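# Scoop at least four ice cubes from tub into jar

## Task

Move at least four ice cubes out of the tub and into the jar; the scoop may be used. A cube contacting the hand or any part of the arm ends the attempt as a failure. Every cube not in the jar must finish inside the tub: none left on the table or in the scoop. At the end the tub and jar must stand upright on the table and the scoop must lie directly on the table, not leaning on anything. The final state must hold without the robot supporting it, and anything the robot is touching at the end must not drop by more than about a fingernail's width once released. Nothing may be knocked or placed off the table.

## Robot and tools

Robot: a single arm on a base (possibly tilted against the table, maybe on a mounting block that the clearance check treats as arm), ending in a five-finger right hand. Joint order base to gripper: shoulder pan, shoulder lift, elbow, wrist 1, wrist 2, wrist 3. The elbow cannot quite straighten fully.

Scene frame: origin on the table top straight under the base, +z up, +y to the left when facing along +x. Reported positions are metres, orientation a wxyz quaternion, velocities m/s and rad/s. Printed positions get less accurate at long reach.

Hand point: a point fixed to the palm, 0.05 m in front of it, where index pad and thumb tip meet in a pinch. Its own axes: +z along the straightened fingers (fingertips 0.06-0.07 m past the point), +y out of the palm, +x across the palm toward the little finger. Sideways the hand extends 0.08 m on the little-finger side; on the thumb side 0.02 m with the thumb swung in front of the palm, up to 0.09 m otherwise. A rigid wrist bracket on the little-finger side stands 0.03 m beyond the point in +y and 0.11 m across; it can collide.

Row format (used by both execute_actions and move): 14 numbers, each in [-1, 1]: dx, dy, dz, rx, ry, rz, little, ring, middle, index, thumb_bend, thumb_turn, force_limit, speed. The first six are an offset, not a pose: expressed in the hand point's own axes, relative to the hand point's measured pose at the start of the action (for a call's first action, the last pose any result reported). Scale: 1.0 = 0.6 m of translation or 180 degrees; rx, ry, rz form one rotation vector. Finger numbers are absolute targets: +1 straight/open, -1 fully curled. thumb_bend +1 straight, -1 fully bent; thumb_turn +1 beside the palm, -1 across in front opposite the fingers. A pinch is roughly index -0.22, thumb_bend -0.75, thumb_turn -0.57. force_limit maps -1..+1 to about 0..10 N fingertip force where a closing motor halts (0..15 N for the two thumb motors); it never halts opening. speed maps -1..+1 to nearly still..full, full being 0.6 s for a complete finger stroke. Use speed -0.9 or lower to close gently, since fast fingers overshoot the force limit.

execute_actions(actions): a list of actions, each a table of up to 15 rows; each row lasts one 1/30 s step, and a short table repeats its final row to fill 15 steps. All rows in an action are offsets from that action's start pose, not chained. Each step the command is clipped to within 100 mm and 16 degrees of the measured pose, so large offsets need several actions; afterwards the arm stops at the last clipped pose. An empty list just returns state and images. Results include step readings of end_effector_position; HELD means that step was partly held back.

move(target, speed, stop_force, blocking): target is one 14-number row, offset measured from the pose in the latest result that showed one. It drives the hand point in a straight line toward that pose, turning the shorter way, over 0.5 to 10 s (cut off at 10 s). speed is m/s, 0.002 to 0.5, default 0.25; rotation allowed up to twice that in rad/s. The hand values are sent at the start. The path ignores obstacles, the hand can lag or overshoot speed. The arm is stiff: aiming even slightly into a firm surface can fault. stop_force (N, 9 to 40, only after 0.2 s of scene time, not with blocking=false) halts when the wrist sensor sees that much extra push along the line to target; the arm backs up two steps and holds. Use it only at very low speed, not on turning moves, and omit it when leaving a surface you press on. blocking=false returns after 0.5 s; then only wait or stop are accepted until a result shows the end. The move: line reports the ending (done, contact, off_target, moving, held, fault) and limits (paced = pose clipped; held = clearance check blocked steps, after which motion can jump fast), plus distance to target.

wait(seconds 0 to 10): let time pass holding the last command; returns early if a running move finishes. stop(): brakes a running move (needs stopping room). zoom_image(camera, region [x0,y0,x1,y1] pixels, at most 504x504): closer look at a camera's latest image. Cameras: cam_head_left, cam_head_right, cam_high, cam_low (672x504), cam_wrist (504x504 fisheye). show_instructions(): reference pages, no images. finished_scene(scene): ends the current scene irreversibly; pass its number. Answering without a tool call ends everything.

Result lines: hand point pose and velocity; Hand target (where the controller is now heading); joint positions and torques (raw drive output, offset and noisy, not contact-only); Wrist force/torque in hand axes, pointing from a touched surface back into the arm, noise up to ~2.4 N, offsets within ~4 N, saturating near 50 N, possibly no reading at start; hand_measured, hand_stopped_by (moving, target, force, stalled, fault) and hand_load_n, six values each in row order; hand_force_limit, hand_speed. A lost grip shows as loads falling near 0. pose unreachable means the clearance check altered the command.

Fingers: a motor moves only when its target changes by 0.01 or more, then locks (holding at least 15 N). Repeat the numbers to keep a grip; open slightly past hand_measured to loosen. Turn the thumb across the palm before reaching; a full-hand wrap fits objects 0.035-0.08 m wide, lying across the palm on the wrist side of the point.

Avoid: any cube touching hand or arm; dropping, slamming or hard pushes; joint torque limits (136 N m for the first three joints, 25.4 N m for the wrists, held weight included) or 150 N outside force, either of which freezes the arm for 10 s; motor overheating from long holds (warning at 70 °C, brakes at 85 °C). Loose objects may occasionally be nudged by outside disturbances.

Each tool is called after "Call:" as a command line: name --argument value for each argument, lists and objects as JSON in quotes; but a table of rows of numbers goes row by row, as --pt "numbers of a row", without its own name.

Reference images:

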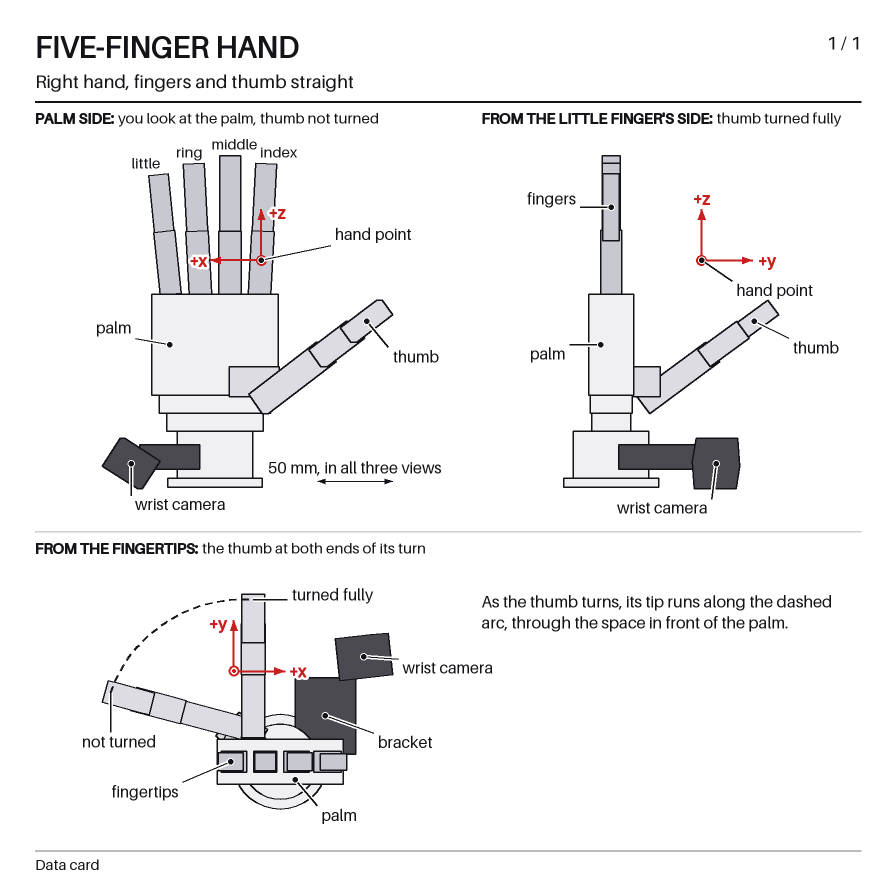

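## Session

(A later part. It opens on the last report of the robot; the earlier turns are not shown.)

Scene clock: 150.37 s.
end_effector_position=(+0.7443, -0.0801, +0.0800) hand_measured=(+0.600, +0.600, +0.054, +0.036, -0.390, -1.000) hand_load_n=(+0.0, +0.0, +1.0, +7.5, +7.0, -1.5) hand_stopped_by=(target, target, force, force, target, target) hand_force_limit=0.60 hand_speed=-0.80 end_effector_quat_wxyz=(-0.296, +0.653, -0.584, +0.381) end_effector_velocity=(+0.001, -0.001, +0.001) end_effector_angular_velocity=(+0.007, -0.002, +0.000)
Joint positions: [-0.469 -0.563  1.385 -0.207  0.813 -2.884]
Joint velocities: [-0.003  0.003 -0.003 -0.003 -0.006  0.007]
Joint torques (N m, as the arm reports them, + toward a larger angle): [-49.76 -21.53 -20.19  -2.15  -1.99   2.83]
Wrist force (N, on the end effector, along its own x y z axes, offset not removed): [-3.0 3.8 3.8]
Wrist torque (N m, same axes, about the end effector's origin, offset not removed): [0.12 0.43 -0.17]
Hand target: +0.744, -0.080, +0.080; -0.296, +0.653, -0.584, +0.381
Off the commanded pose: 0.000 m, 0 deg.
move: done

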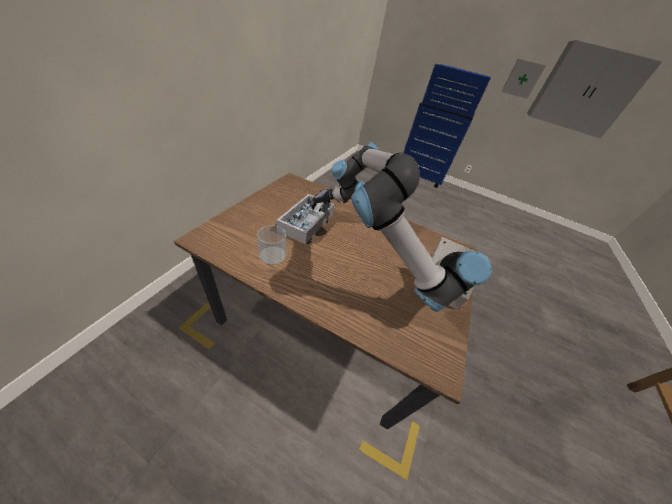

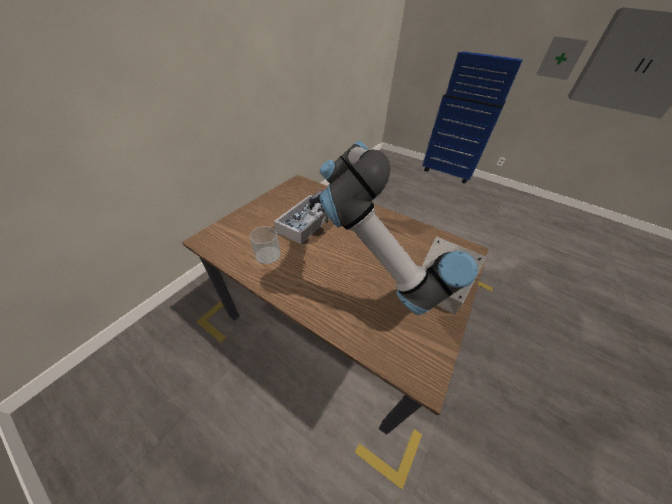

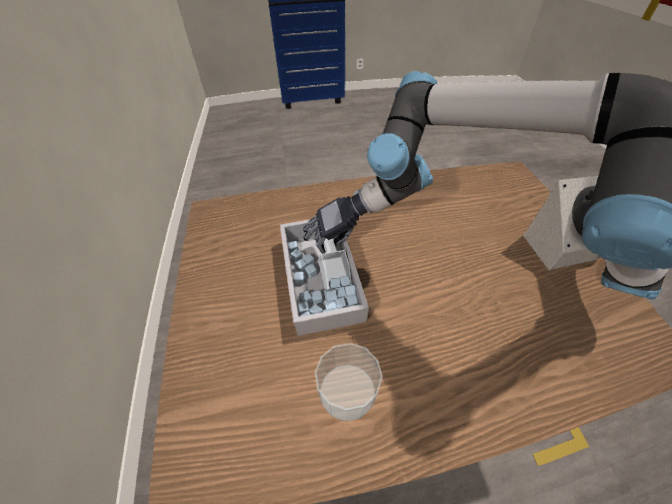

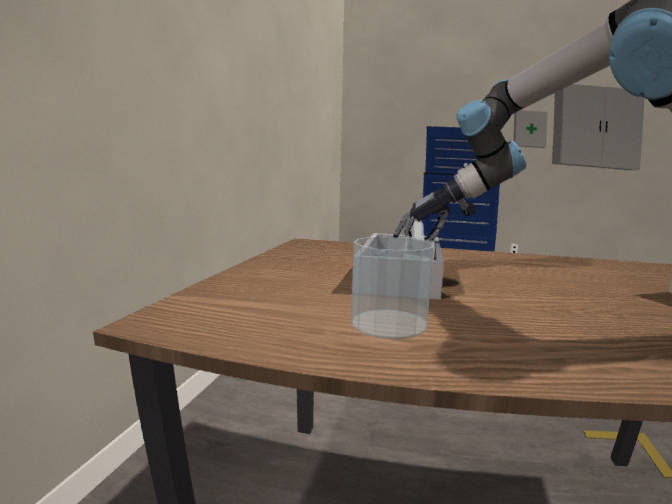

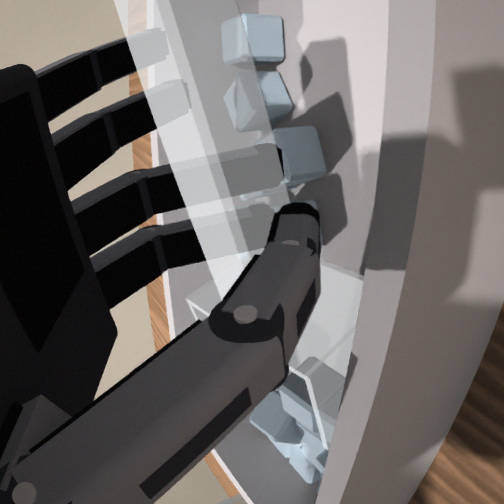

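Call:
move --target '[0,0,0,0,0,0,-1,-1,-0.9,-0.9,-0.4,-1,0.6,-0.6]'

Call:
zoom_image --camera "cam_high" --region '[250, 150, 430, 340]'

Call:
zoom_image --camera "cam_head_left" --region '[250, 160, 390, 270]'

Scene clock: 157.93 s.
end_effector_position=(+0.7443, -0.0801, +0.0800) hand_measured=(-0.130, -0.018, +0.014, +0.036, -0.388, -1.000) hand_load_n=(+4.0, +0.0, +0.0, +6.0, +11.0, +2.5) hand_stopped_by=(force, force, force, force, target, target) hand_force_limit=0.60 hand_speed=-0.60 end_effector_quat_wxyz=(-0.296, +0.653, -0.584, +0.381) end_effector_velocity=(-0.000, -0.000, +0.001) end_effector_angular_velocity=(-0.000, -0.001, -0.001)
Joint positions: [-0.469 -0.563  1.385 -0.207  0.813 -2.884]
Joint velocities: [-0.001 -0.001  0.    -0.     0.    -0.   ]
Joint torques (N m, as the arm reports them, + toward a larger angle): [-33.79 -50.86  -7.28   1.55   2.97  -2.42]
Wrist force (N, on the end effector, along its own x y z axes, offset not removed): [-0.2 0.8 1.3]
Wrist torque (N m, same axes, about the end effector's origin, offset not removed): [-0.16 0.05 0.07]
Hand target: +0.744, -0.080, +0.080; -0.296, +0.653, -0.584, +0.381
Off the commanded pose: 0.000 m, 0 deg.
move: done

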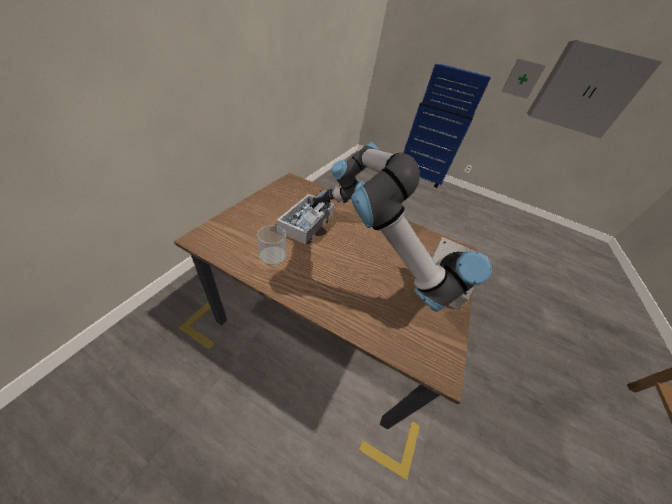

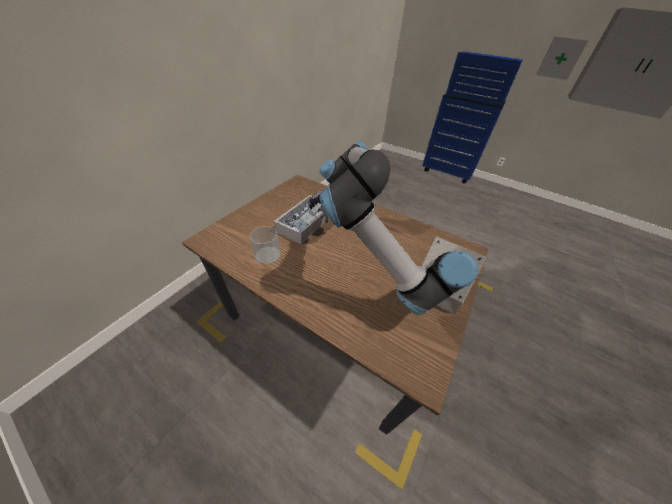

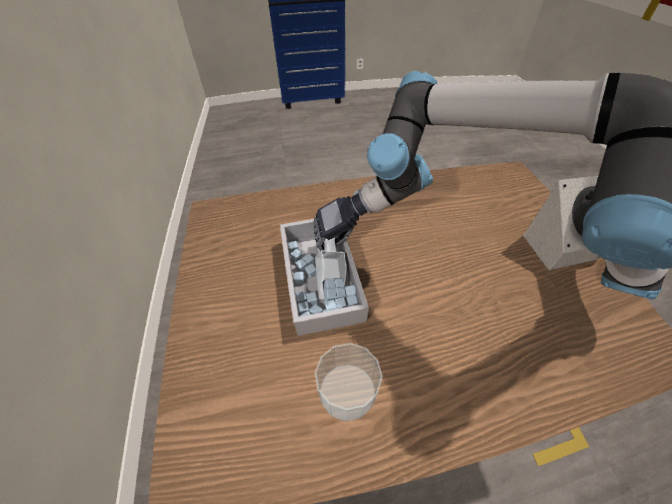

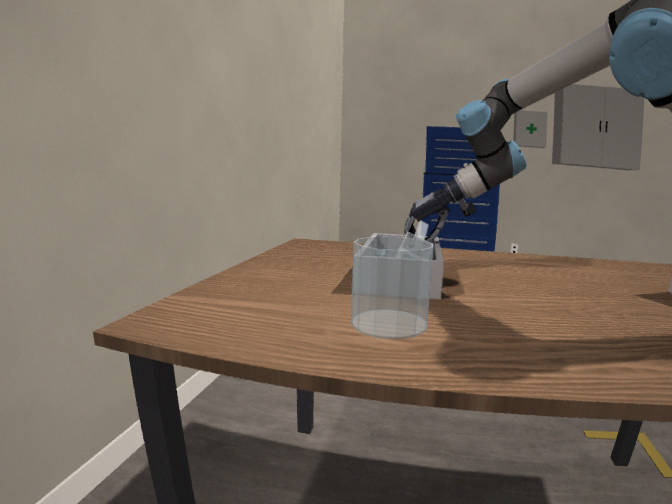

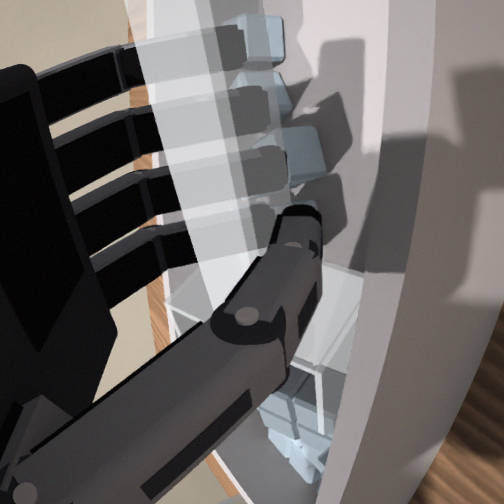

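Region (250, 150, 430, 340) of cam_high's 672x504 image, scaled by 2.653, with more detail than that image has; it fills the left 477 columns of this view, and the rest is white.

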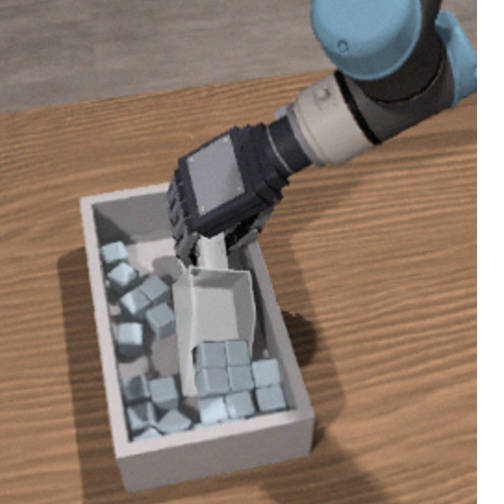

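Region (250, 160, 390, 270) of cam_head_left's 672x504 image, scaled by 3.600, with more detail than that image has; it fills the top 396 rows of this view, and the rest is white.

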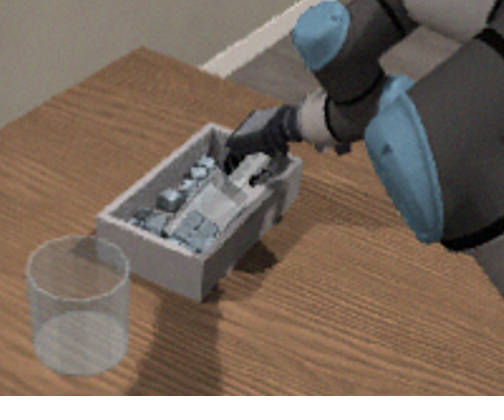

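Call:
move --target '[0.017,-0.02,-0.013,0.004,-0.075,0.118,-1,-1,-0.9,-0.9,-0.4,-1,0.6,-0.6]' --speed 0.06

Call:
zoom_image --camera "cam_high" --region '[250, 150, 430, 340]'

Call:
zoom_image --camera "cam_head_left" --region '[250, 160, 390, 270]'

Scene clock: 169.77 s.
end_effector_position=(+0.7445, -0.0881, +0.0957) hand_measured=(-0.130, -0.018, +0.014, +0.034, -0.396, -1.000) hand_load_n=(+0.0, +0.0, +0.0, +1.0, +2.0, -0.5) hand_stopped_by=(force, force, force, force, target, target) hand_force_limit=0.60 hand_speed=-0.60 end_effector_quat_wxyz=(+0.431, -0.573, +0.653, -0.245) end_effector_velocity=(+0.000, +0.001, -0.001) end_effector_angular_velocity=(+0.007, -0.001, +0.003)
Joint positions: [-0.556 -0.448  1.33  -0.402  0.537 -2.434]
Joint velocities: [ 0.001  0.002  0.001 -0.011 -0.004  0.012]
Joint torques (N m, as the arm reports them, + toward a larger angle): [-49.23 -25.17  -7.62  -2.67  -2.12   2.66]
Wrist force (N, on the end effector, along its own x y z axes, offset not removed): [0.3 3.7 3.6]
Wrist torque (N m, same axes, about the end effector's origin, offset not removed): [0.12 0.09 -0.08]
Hand target: +0.744, -0.088, +0.096; +0.431, -0.572, +0.653, -0.245
Off the commanded pose: 0.000 m, 0 deg.
move: done

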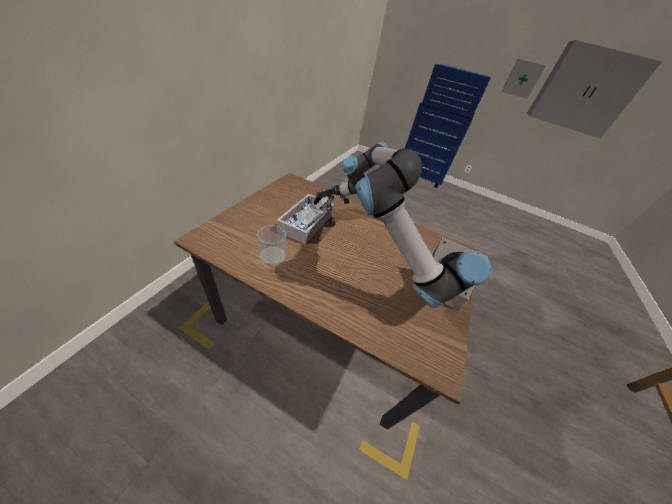

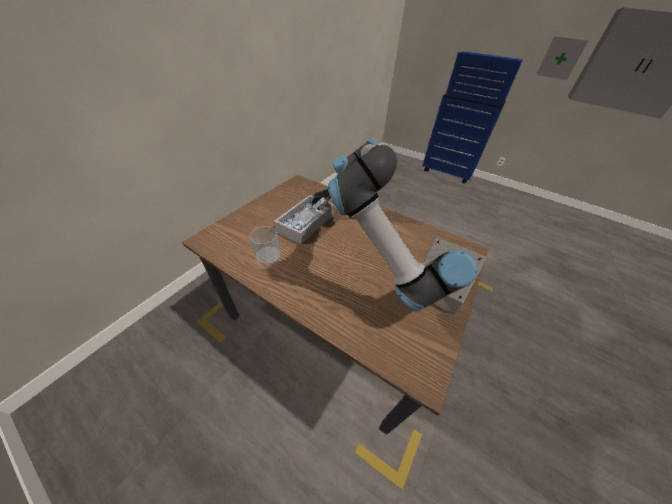

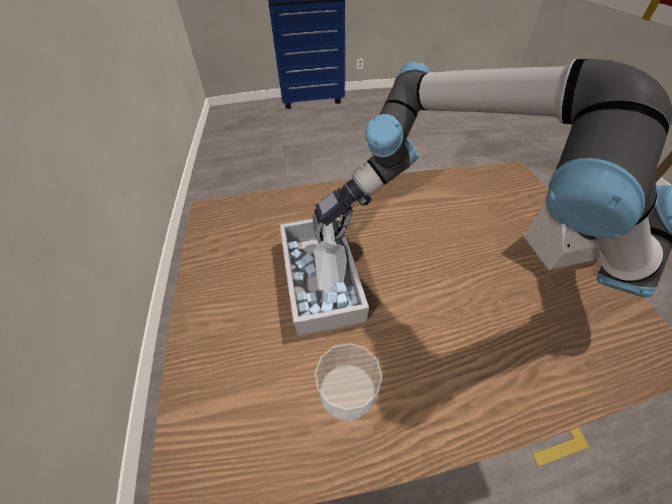

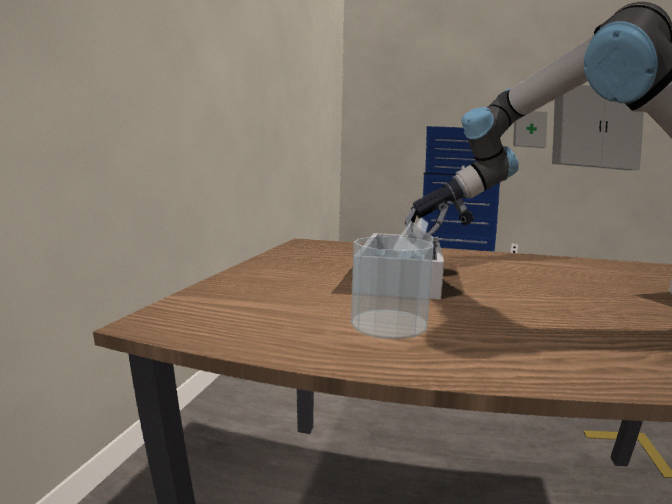

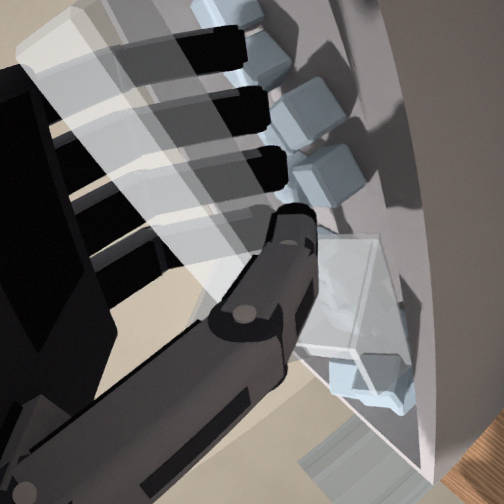

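Region (250, 150, 430, 340) of cam_high's 672x504 image, scaled by 2.653, with more detail than that image has; it fills the left 477 columns of this view, and the rest is white.

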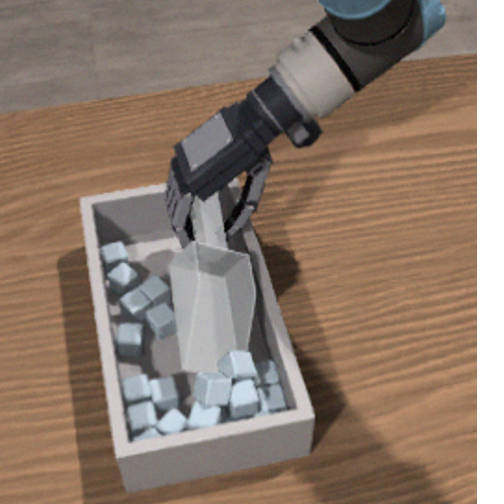

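Region (250, 160, 390, 270) of cam_head_left's 672x504 image, scaled by 3.600, with more detail than that image has; it fills the top 396 rows of this view, and the rest is white.

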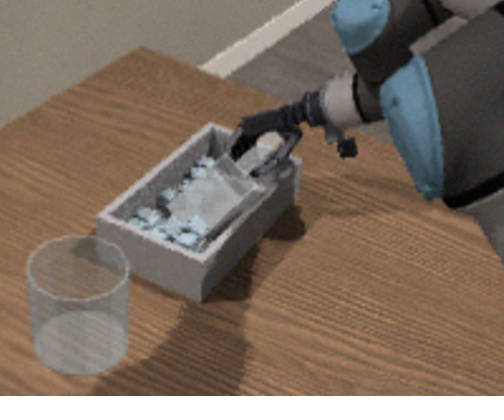

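Call:
move --target '[0,0,0,0,0,0,-0.98,-0.98,-1,-1,-0.4,-1,1,-0.6]'

Call:
move --target '[-0.03,-0.11,-0.07,0,0,0,-0.98,-0.98,-1,-1,-1,-1,1,-0.6]' --speed 0.05

Call:
zoom_image --camera "cam_low" --region '[350, 140, 510, 260]'

Call:
zoom_image --camera "cam_head_left" --region '[250, 160, 390, 270]'

Scene clock: 178.20 s.
end_effector_position=(+0.7445, -0.0880, +0.0957) hand_measured=(-0.980, -0.980, -0.276, -0.338, -0.394, -1.000) hand_load_n=(+0.0, +0.0, +9.5, +10.0, +2.5, -2.5) hand_stopped_by=(target, target, force, force, target, target) hand_force_limit=1.00 hand_speed=-0.60 end_effector_quat_wxyz=(+0.431, -0.573, +0.653, -0.245) end_effector_velocity=(-0.000, +0.000, +0.000) end_effector_angular_velocity=(+0.000, +0.000, -0.000)
Joint positions: [-0.556 -0.448  1.33  -0.402  0.537 -2.434]
Joint velocities: [-0.    -0.001  0.002 -0.    -0.    -0.   ]
Joint torques (N m, as the arm reports them, + toward a larger angle): [-35.97 -52.   -18.98   1.77   2.73  -2.44]
Wrist force (N, on the end effector, along its own x y z axes, offset not removed): [-1.6 4.8 2.1]
Wrist torque (N m, same axes, about the end effector's origin, offset not removed): [0.51 0.23 -0.14]
Hand target: +0.744, -0.088, +0.096; +0.431, -0.573, +0.653, -0.245
Off the commanded pose: 0.000 m, 0 deg.
move: done

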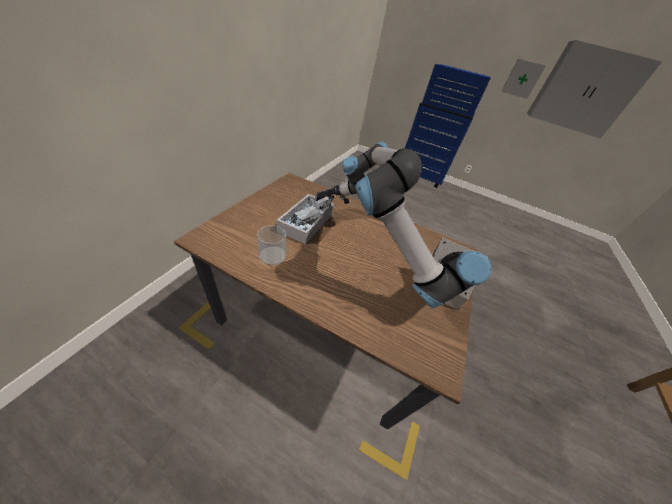

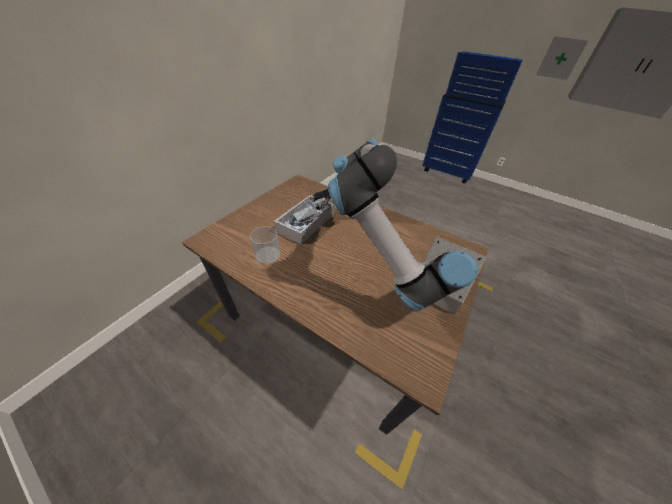

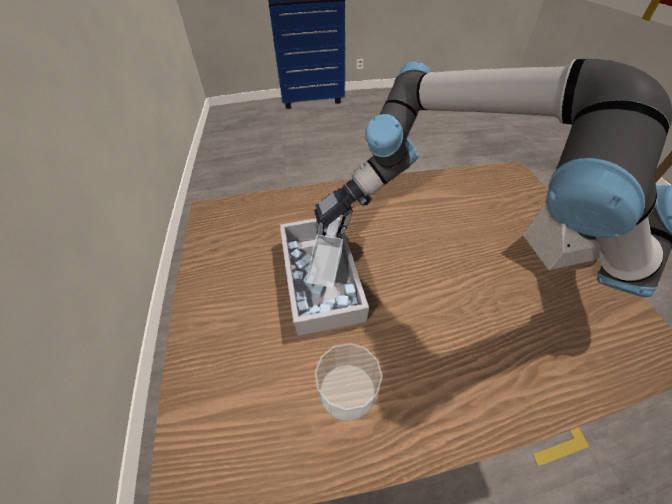

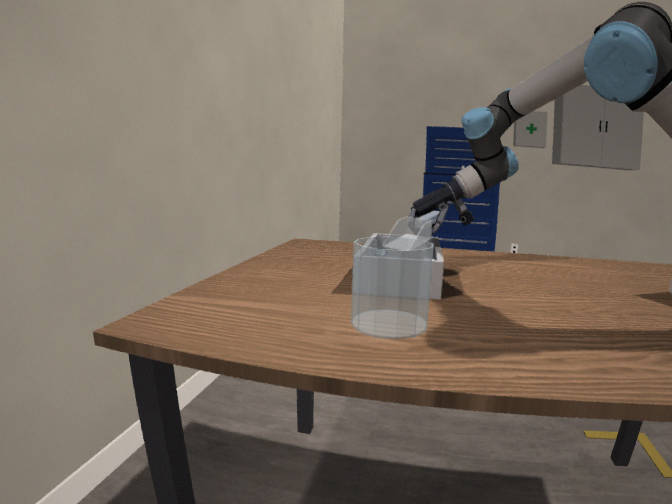

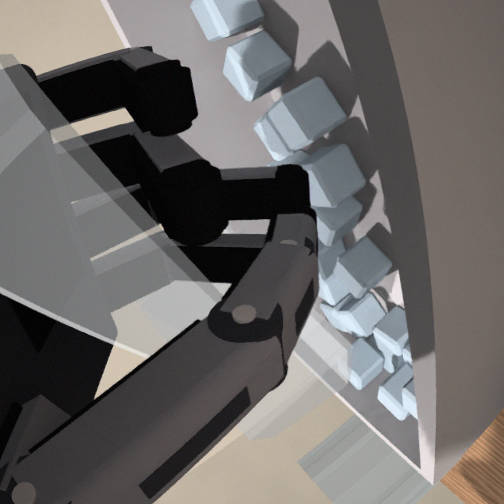

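Scene clock: 180.13 s.
end_effector_position=(+0.7439, -0.0929, +0.1757) hand_measured=(-0.980, -0.980, -0.276, -0.338, -0.468, -1.000) hand_load_n=(+0.0, +1.0, +11.0, +11.0, +15.0, -1.5) hand_stopped_by=(target, target, force, force, force, target) hand_force_limit=1.00 hand_speed=-0.60 end_effector_quat_wxyz=(+0.431, -0.573, +0.653, -0.246) end_effector_velocity=(-0.000, -0.001, +0.002) end_effector_angular_velocity=(-0.000, +0.000, -0.001)
Joint positions: [-0.639 -0.487  1.24  -0.198  0.465 -2.52 ]
Joint velocities: [-0.002  0.    -0.003  0.006 -0.001 -0.004]
Joint torques (N m, as the arm reports them, + toward a larger angle): [-49.7  -52.48 -21.2    1.85  -2.09  -2.9 ]
Wrist force (N, on the end effector, along its own x y z axes, offset not removed): [-0.6 4.1 0.7]
Wrist torque (N m, same axes, about the end effector's origin, offset not removed): [0.48 0.19 0.04]
Hand target: +0.744, -0.093, +0.176; +0.431, -0.573, +0.653, -0.246
Off the commanded pose: 0.000 m, 0 deg.
move: done

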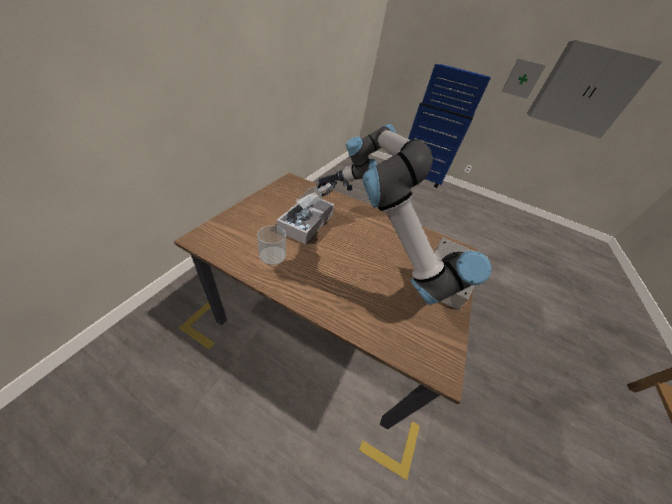

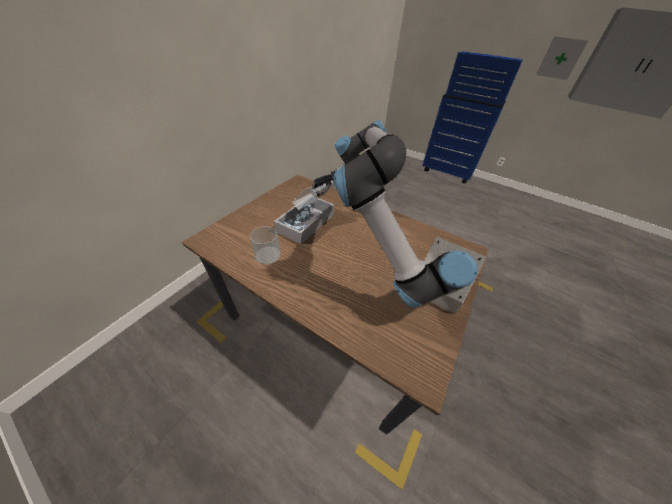

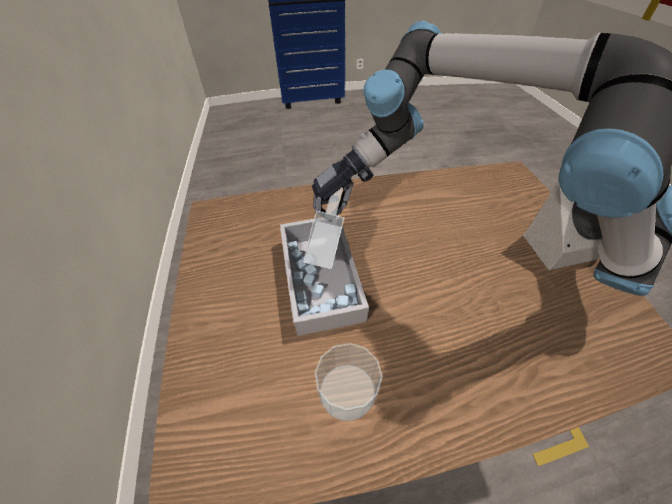

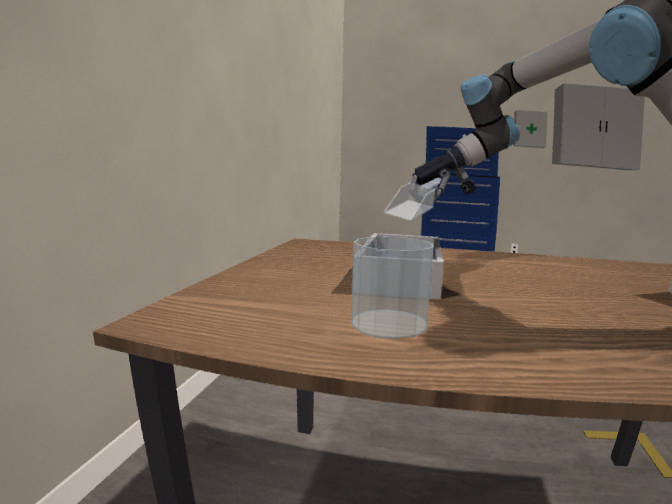

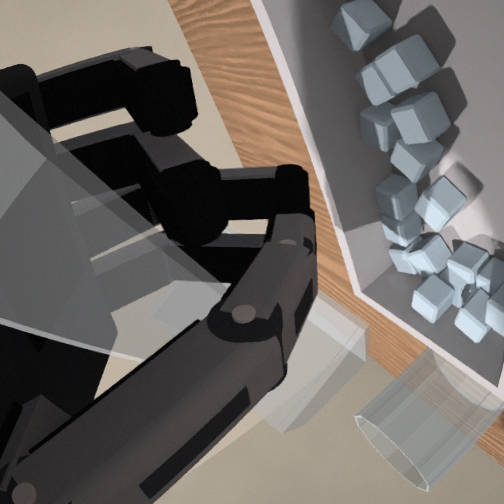

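Region (350, 140, 510, 260) of cam_low's 672x504 image, scaled by 3.150, with more detail than that image has; it fills the top 378 rows of this view, and the rest is white.

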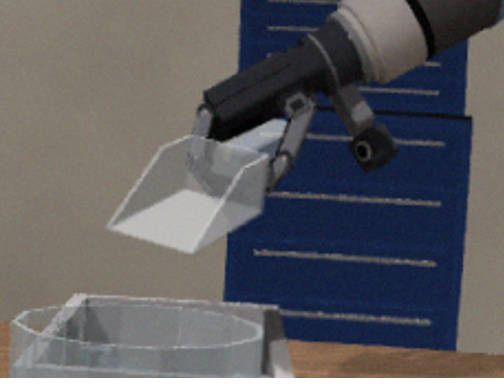

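Region (250, 160, 390, 270) of cam_head_left's 672x504 image, scaled by 3.600, with more detail than that image has; it fills the top 396 rows of this view, and the rest is white.

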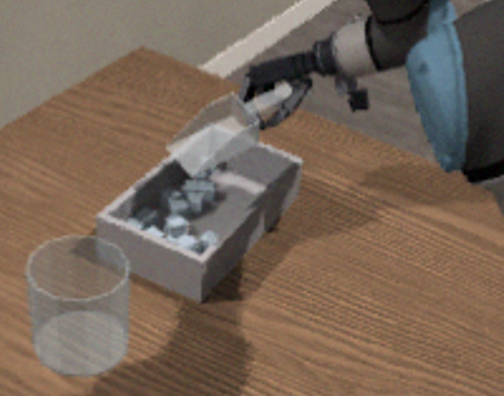

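Call:
move --target '[0.115,0.014,-0.054,-0.081,0.059,-0.05,-0.98,-0.98,-1,-1,-1,-1,1,-0.6]' --speed 0.1

Call:
zoom_image --camera "cam_low" --region '[350, 140, 510, 260]'

Call:
zoom_image --camera "cam_head_left" --region '[250, 160, 390, 270]'

Call:
zoom_image --camera "cam_high" --region '[250, 150, 430, 340]'

Scene clock: 193.70 s.
end_effector_position=(+0.7138, -0.1628, +0.1657) hand_measured=(-0.980, -0.980, -0.276, -0.338, -0.468, -1.000) hand_load_n=(+0.0, +1.0, +11.0, +11.0, +15.0, -1.5) hand_stopped_by=(target, target, force, force, force, target) hand_force_limit=1.00 hand_speed=-0.60 end_effector_quat_wxyz=(-0.273, +0.647, -0.669, +0.246) end_effector_velocity=(+0.000, -0.001, -0.000) end_effector_angular_velocity=(-0.003, +0.008, +0.002)
Joint positions: [-0.679 -0.252  0.814  0.649  0.562 -3.271]
Joint velocities: [ 0.001  0.01  -0.018  0.023  0.002 -0.015]
Joint torques (N m, as the arm reports them, + toward a larger angle): [-46.78 -30.27 -20.39   2.96   2.24  -2.83]
Wrist force (N, on the end effector, along its own x y z axes, offset not removed): [0.7 3.1 -0.4]
Wrist torque (N m, same axes, about the end effector's origin, offset not removed): [0.33 -0.11 0.12]
Hand target: +0.714, -0.163, +0.166; -0.272, +0.647, -0.669, +0.245
Off the commanded pose: 0.000 m, 0 deg.
move: done

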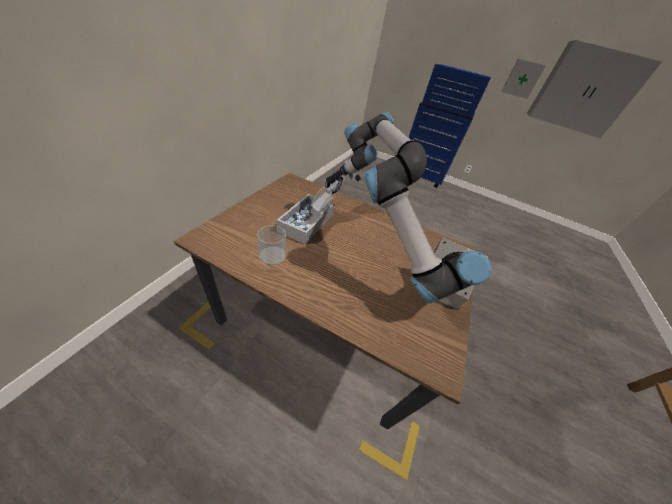

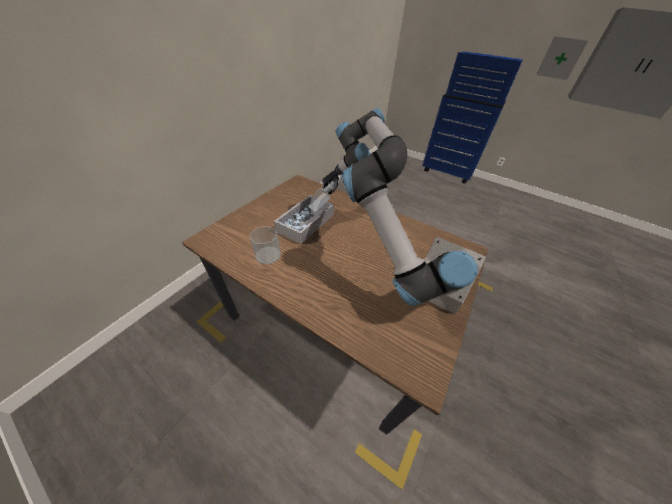

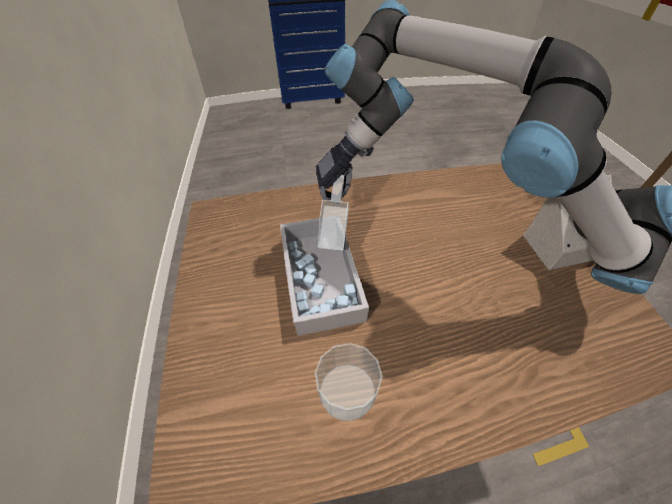

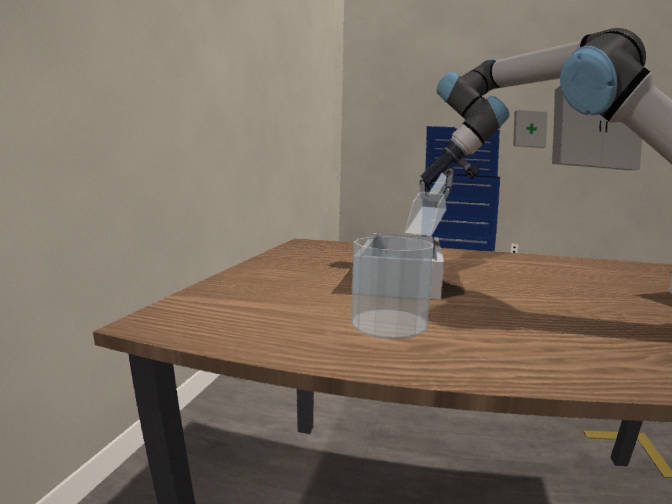

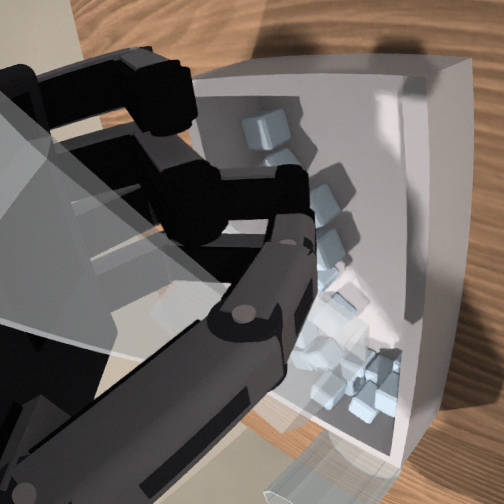

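Region (350, 140, 510, 260) of cam_low's 672x504 image, scaled by 3.150, with more detail than that image has; it fills the top 378 rows of this view, and the rest is white.

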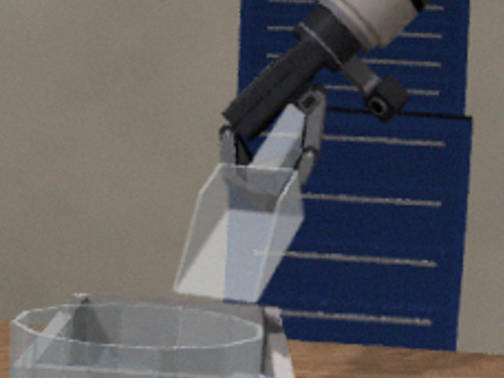

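Region (250, 160, 390, 270) of cam_head_left's 672x504 image, scaled by 3.600, with more detail than that image has; it fills the top 396 rows of this view, and the rest is white.

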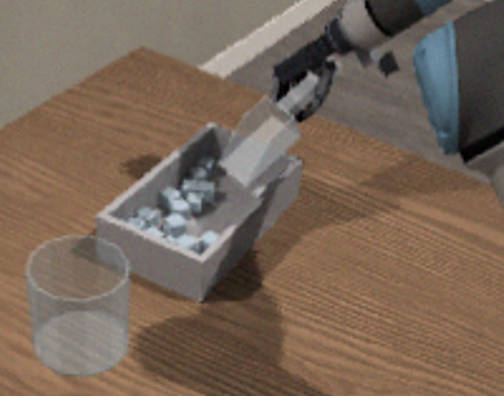

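Region (250, 150, 430, 340) of cam_high's 672x504 image, scaled by 2.653, with more detail than that image has; it fills the left 477 columns of this view, and the rest is white.

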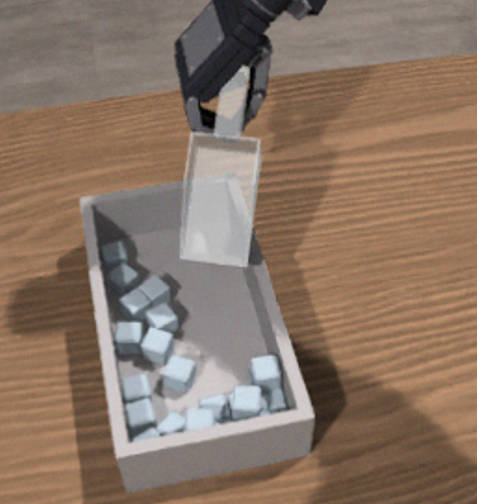

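Call:
move --target '[0.02,0.043,0.083,0,0,0,-0.98,-0.98,-1,-1,-1,-1,1,-0.6]' --speed 0.03

Call:
zoom_image --camera "cam_head_left" --region '[250, 160, 390, 270]'

Call:
zoom_image --camera "cam_high" --region '[250, 150, 430, 340]'

Scene clock: 204.73 s.
end_effector_position=(+0.7287, -0.1724, +0.1113) hand_measured=(-0.980, -0.980, -0.276, -0.338, -0.468, -1.000) hand_load_n=(+0.0, +1.0, +11.0, +11.0, +15.0, -1.5) hand_stopped_by=(target, target, force, force, force, target) hand_force_limit=1.00 hand_speed=-0.60 end_effector_quat_wxyz=(-0.273, +0.647, -0.669, +0.246) end_effector_velocity=(+0.001, +0.001, -0.001) end_effector_angular_velocity=(-0.001, -0.001, +0.002)
Joint positions: [-0.626 -0.193  0.798  0.531  0.583 -3.181]
Joint velocities: [ 0.003 -0.    -0.001 -0.003  0.     0.003]
Joint torques (N m, as the arm reports them, + toward a larger angle): [-38.43 -31.49 -20.78  -1.33   2.25   2.36]
Wrist force (N, on the end effector, along its own x y z axes, offset not removed): [2.2 4.5 0.3]
Wrist torque (N m, same axes, about the end effector's origin, offset not removed): [0.53 -0.31 0.39]
Hand target: +0.729, -0.172, +0.111; -0.273, +0.647, -0.669, +0.246
Off the commanded pose: 0.000 m, 0 deg.
move: done

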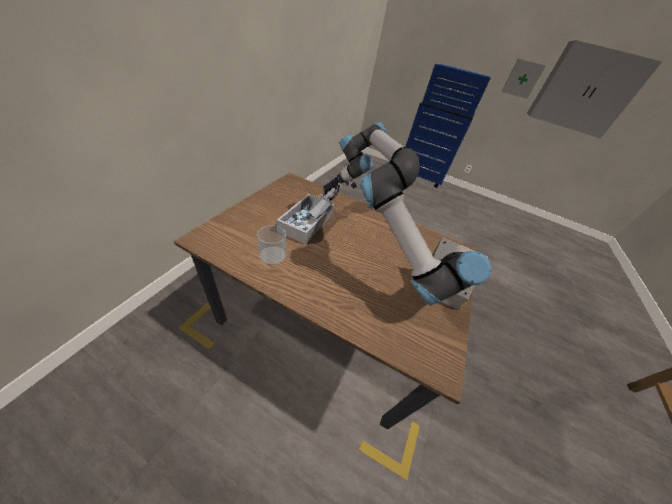

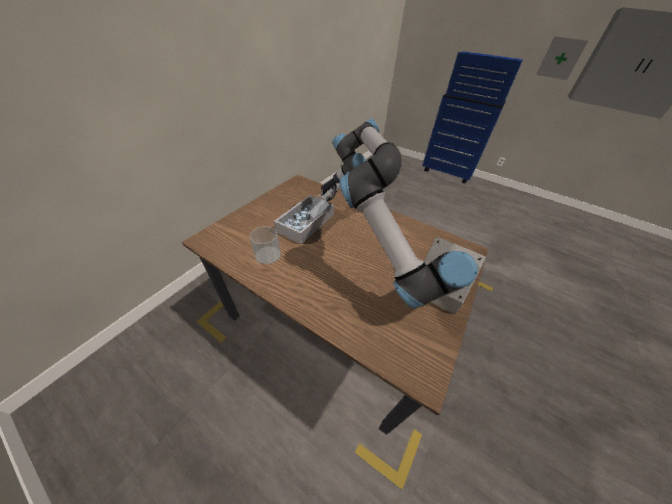

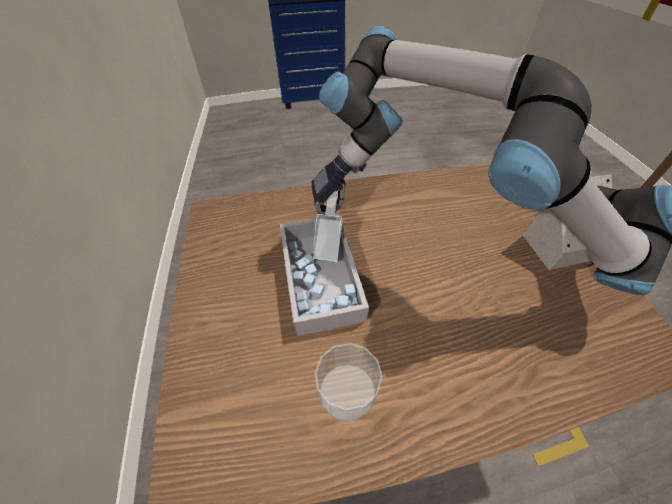

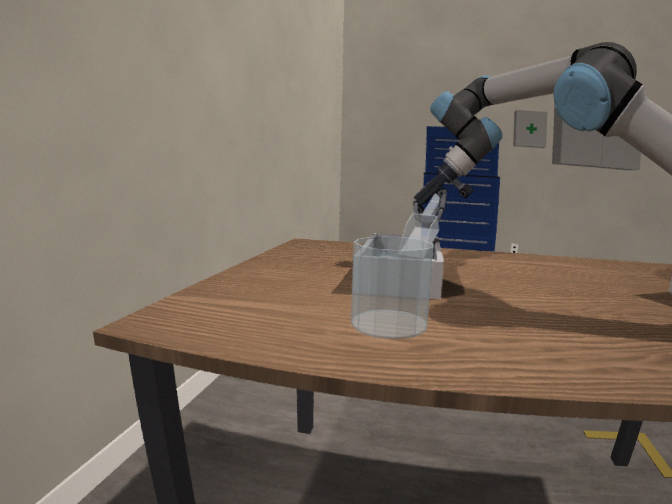

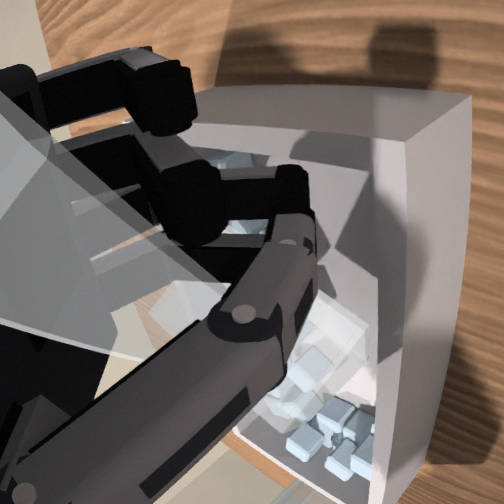

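Region (250, 160, 390, 270) of cam_head_left's 672x504 image, scaled by 3.600, with more detail than that image has; it fills the top 396 rows of this view, and the rest is white.

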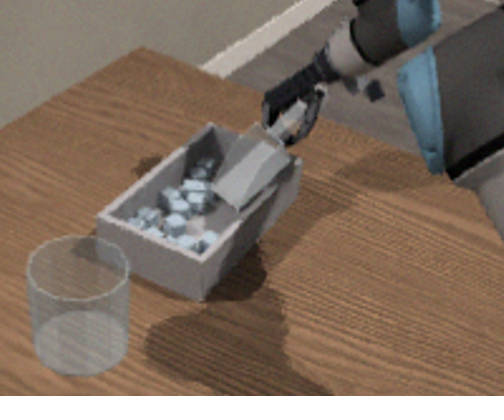

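Region (250, 150, 430, 340) of cam_high's 672x504 image, scaled by 2.653, with more detail than that image has; it fills the left 477 columns of this view, and the rest is white.

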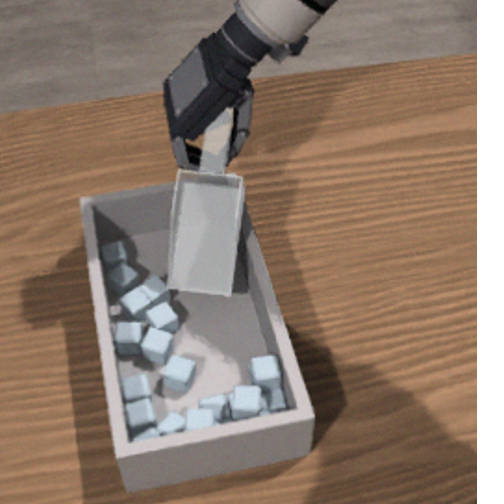

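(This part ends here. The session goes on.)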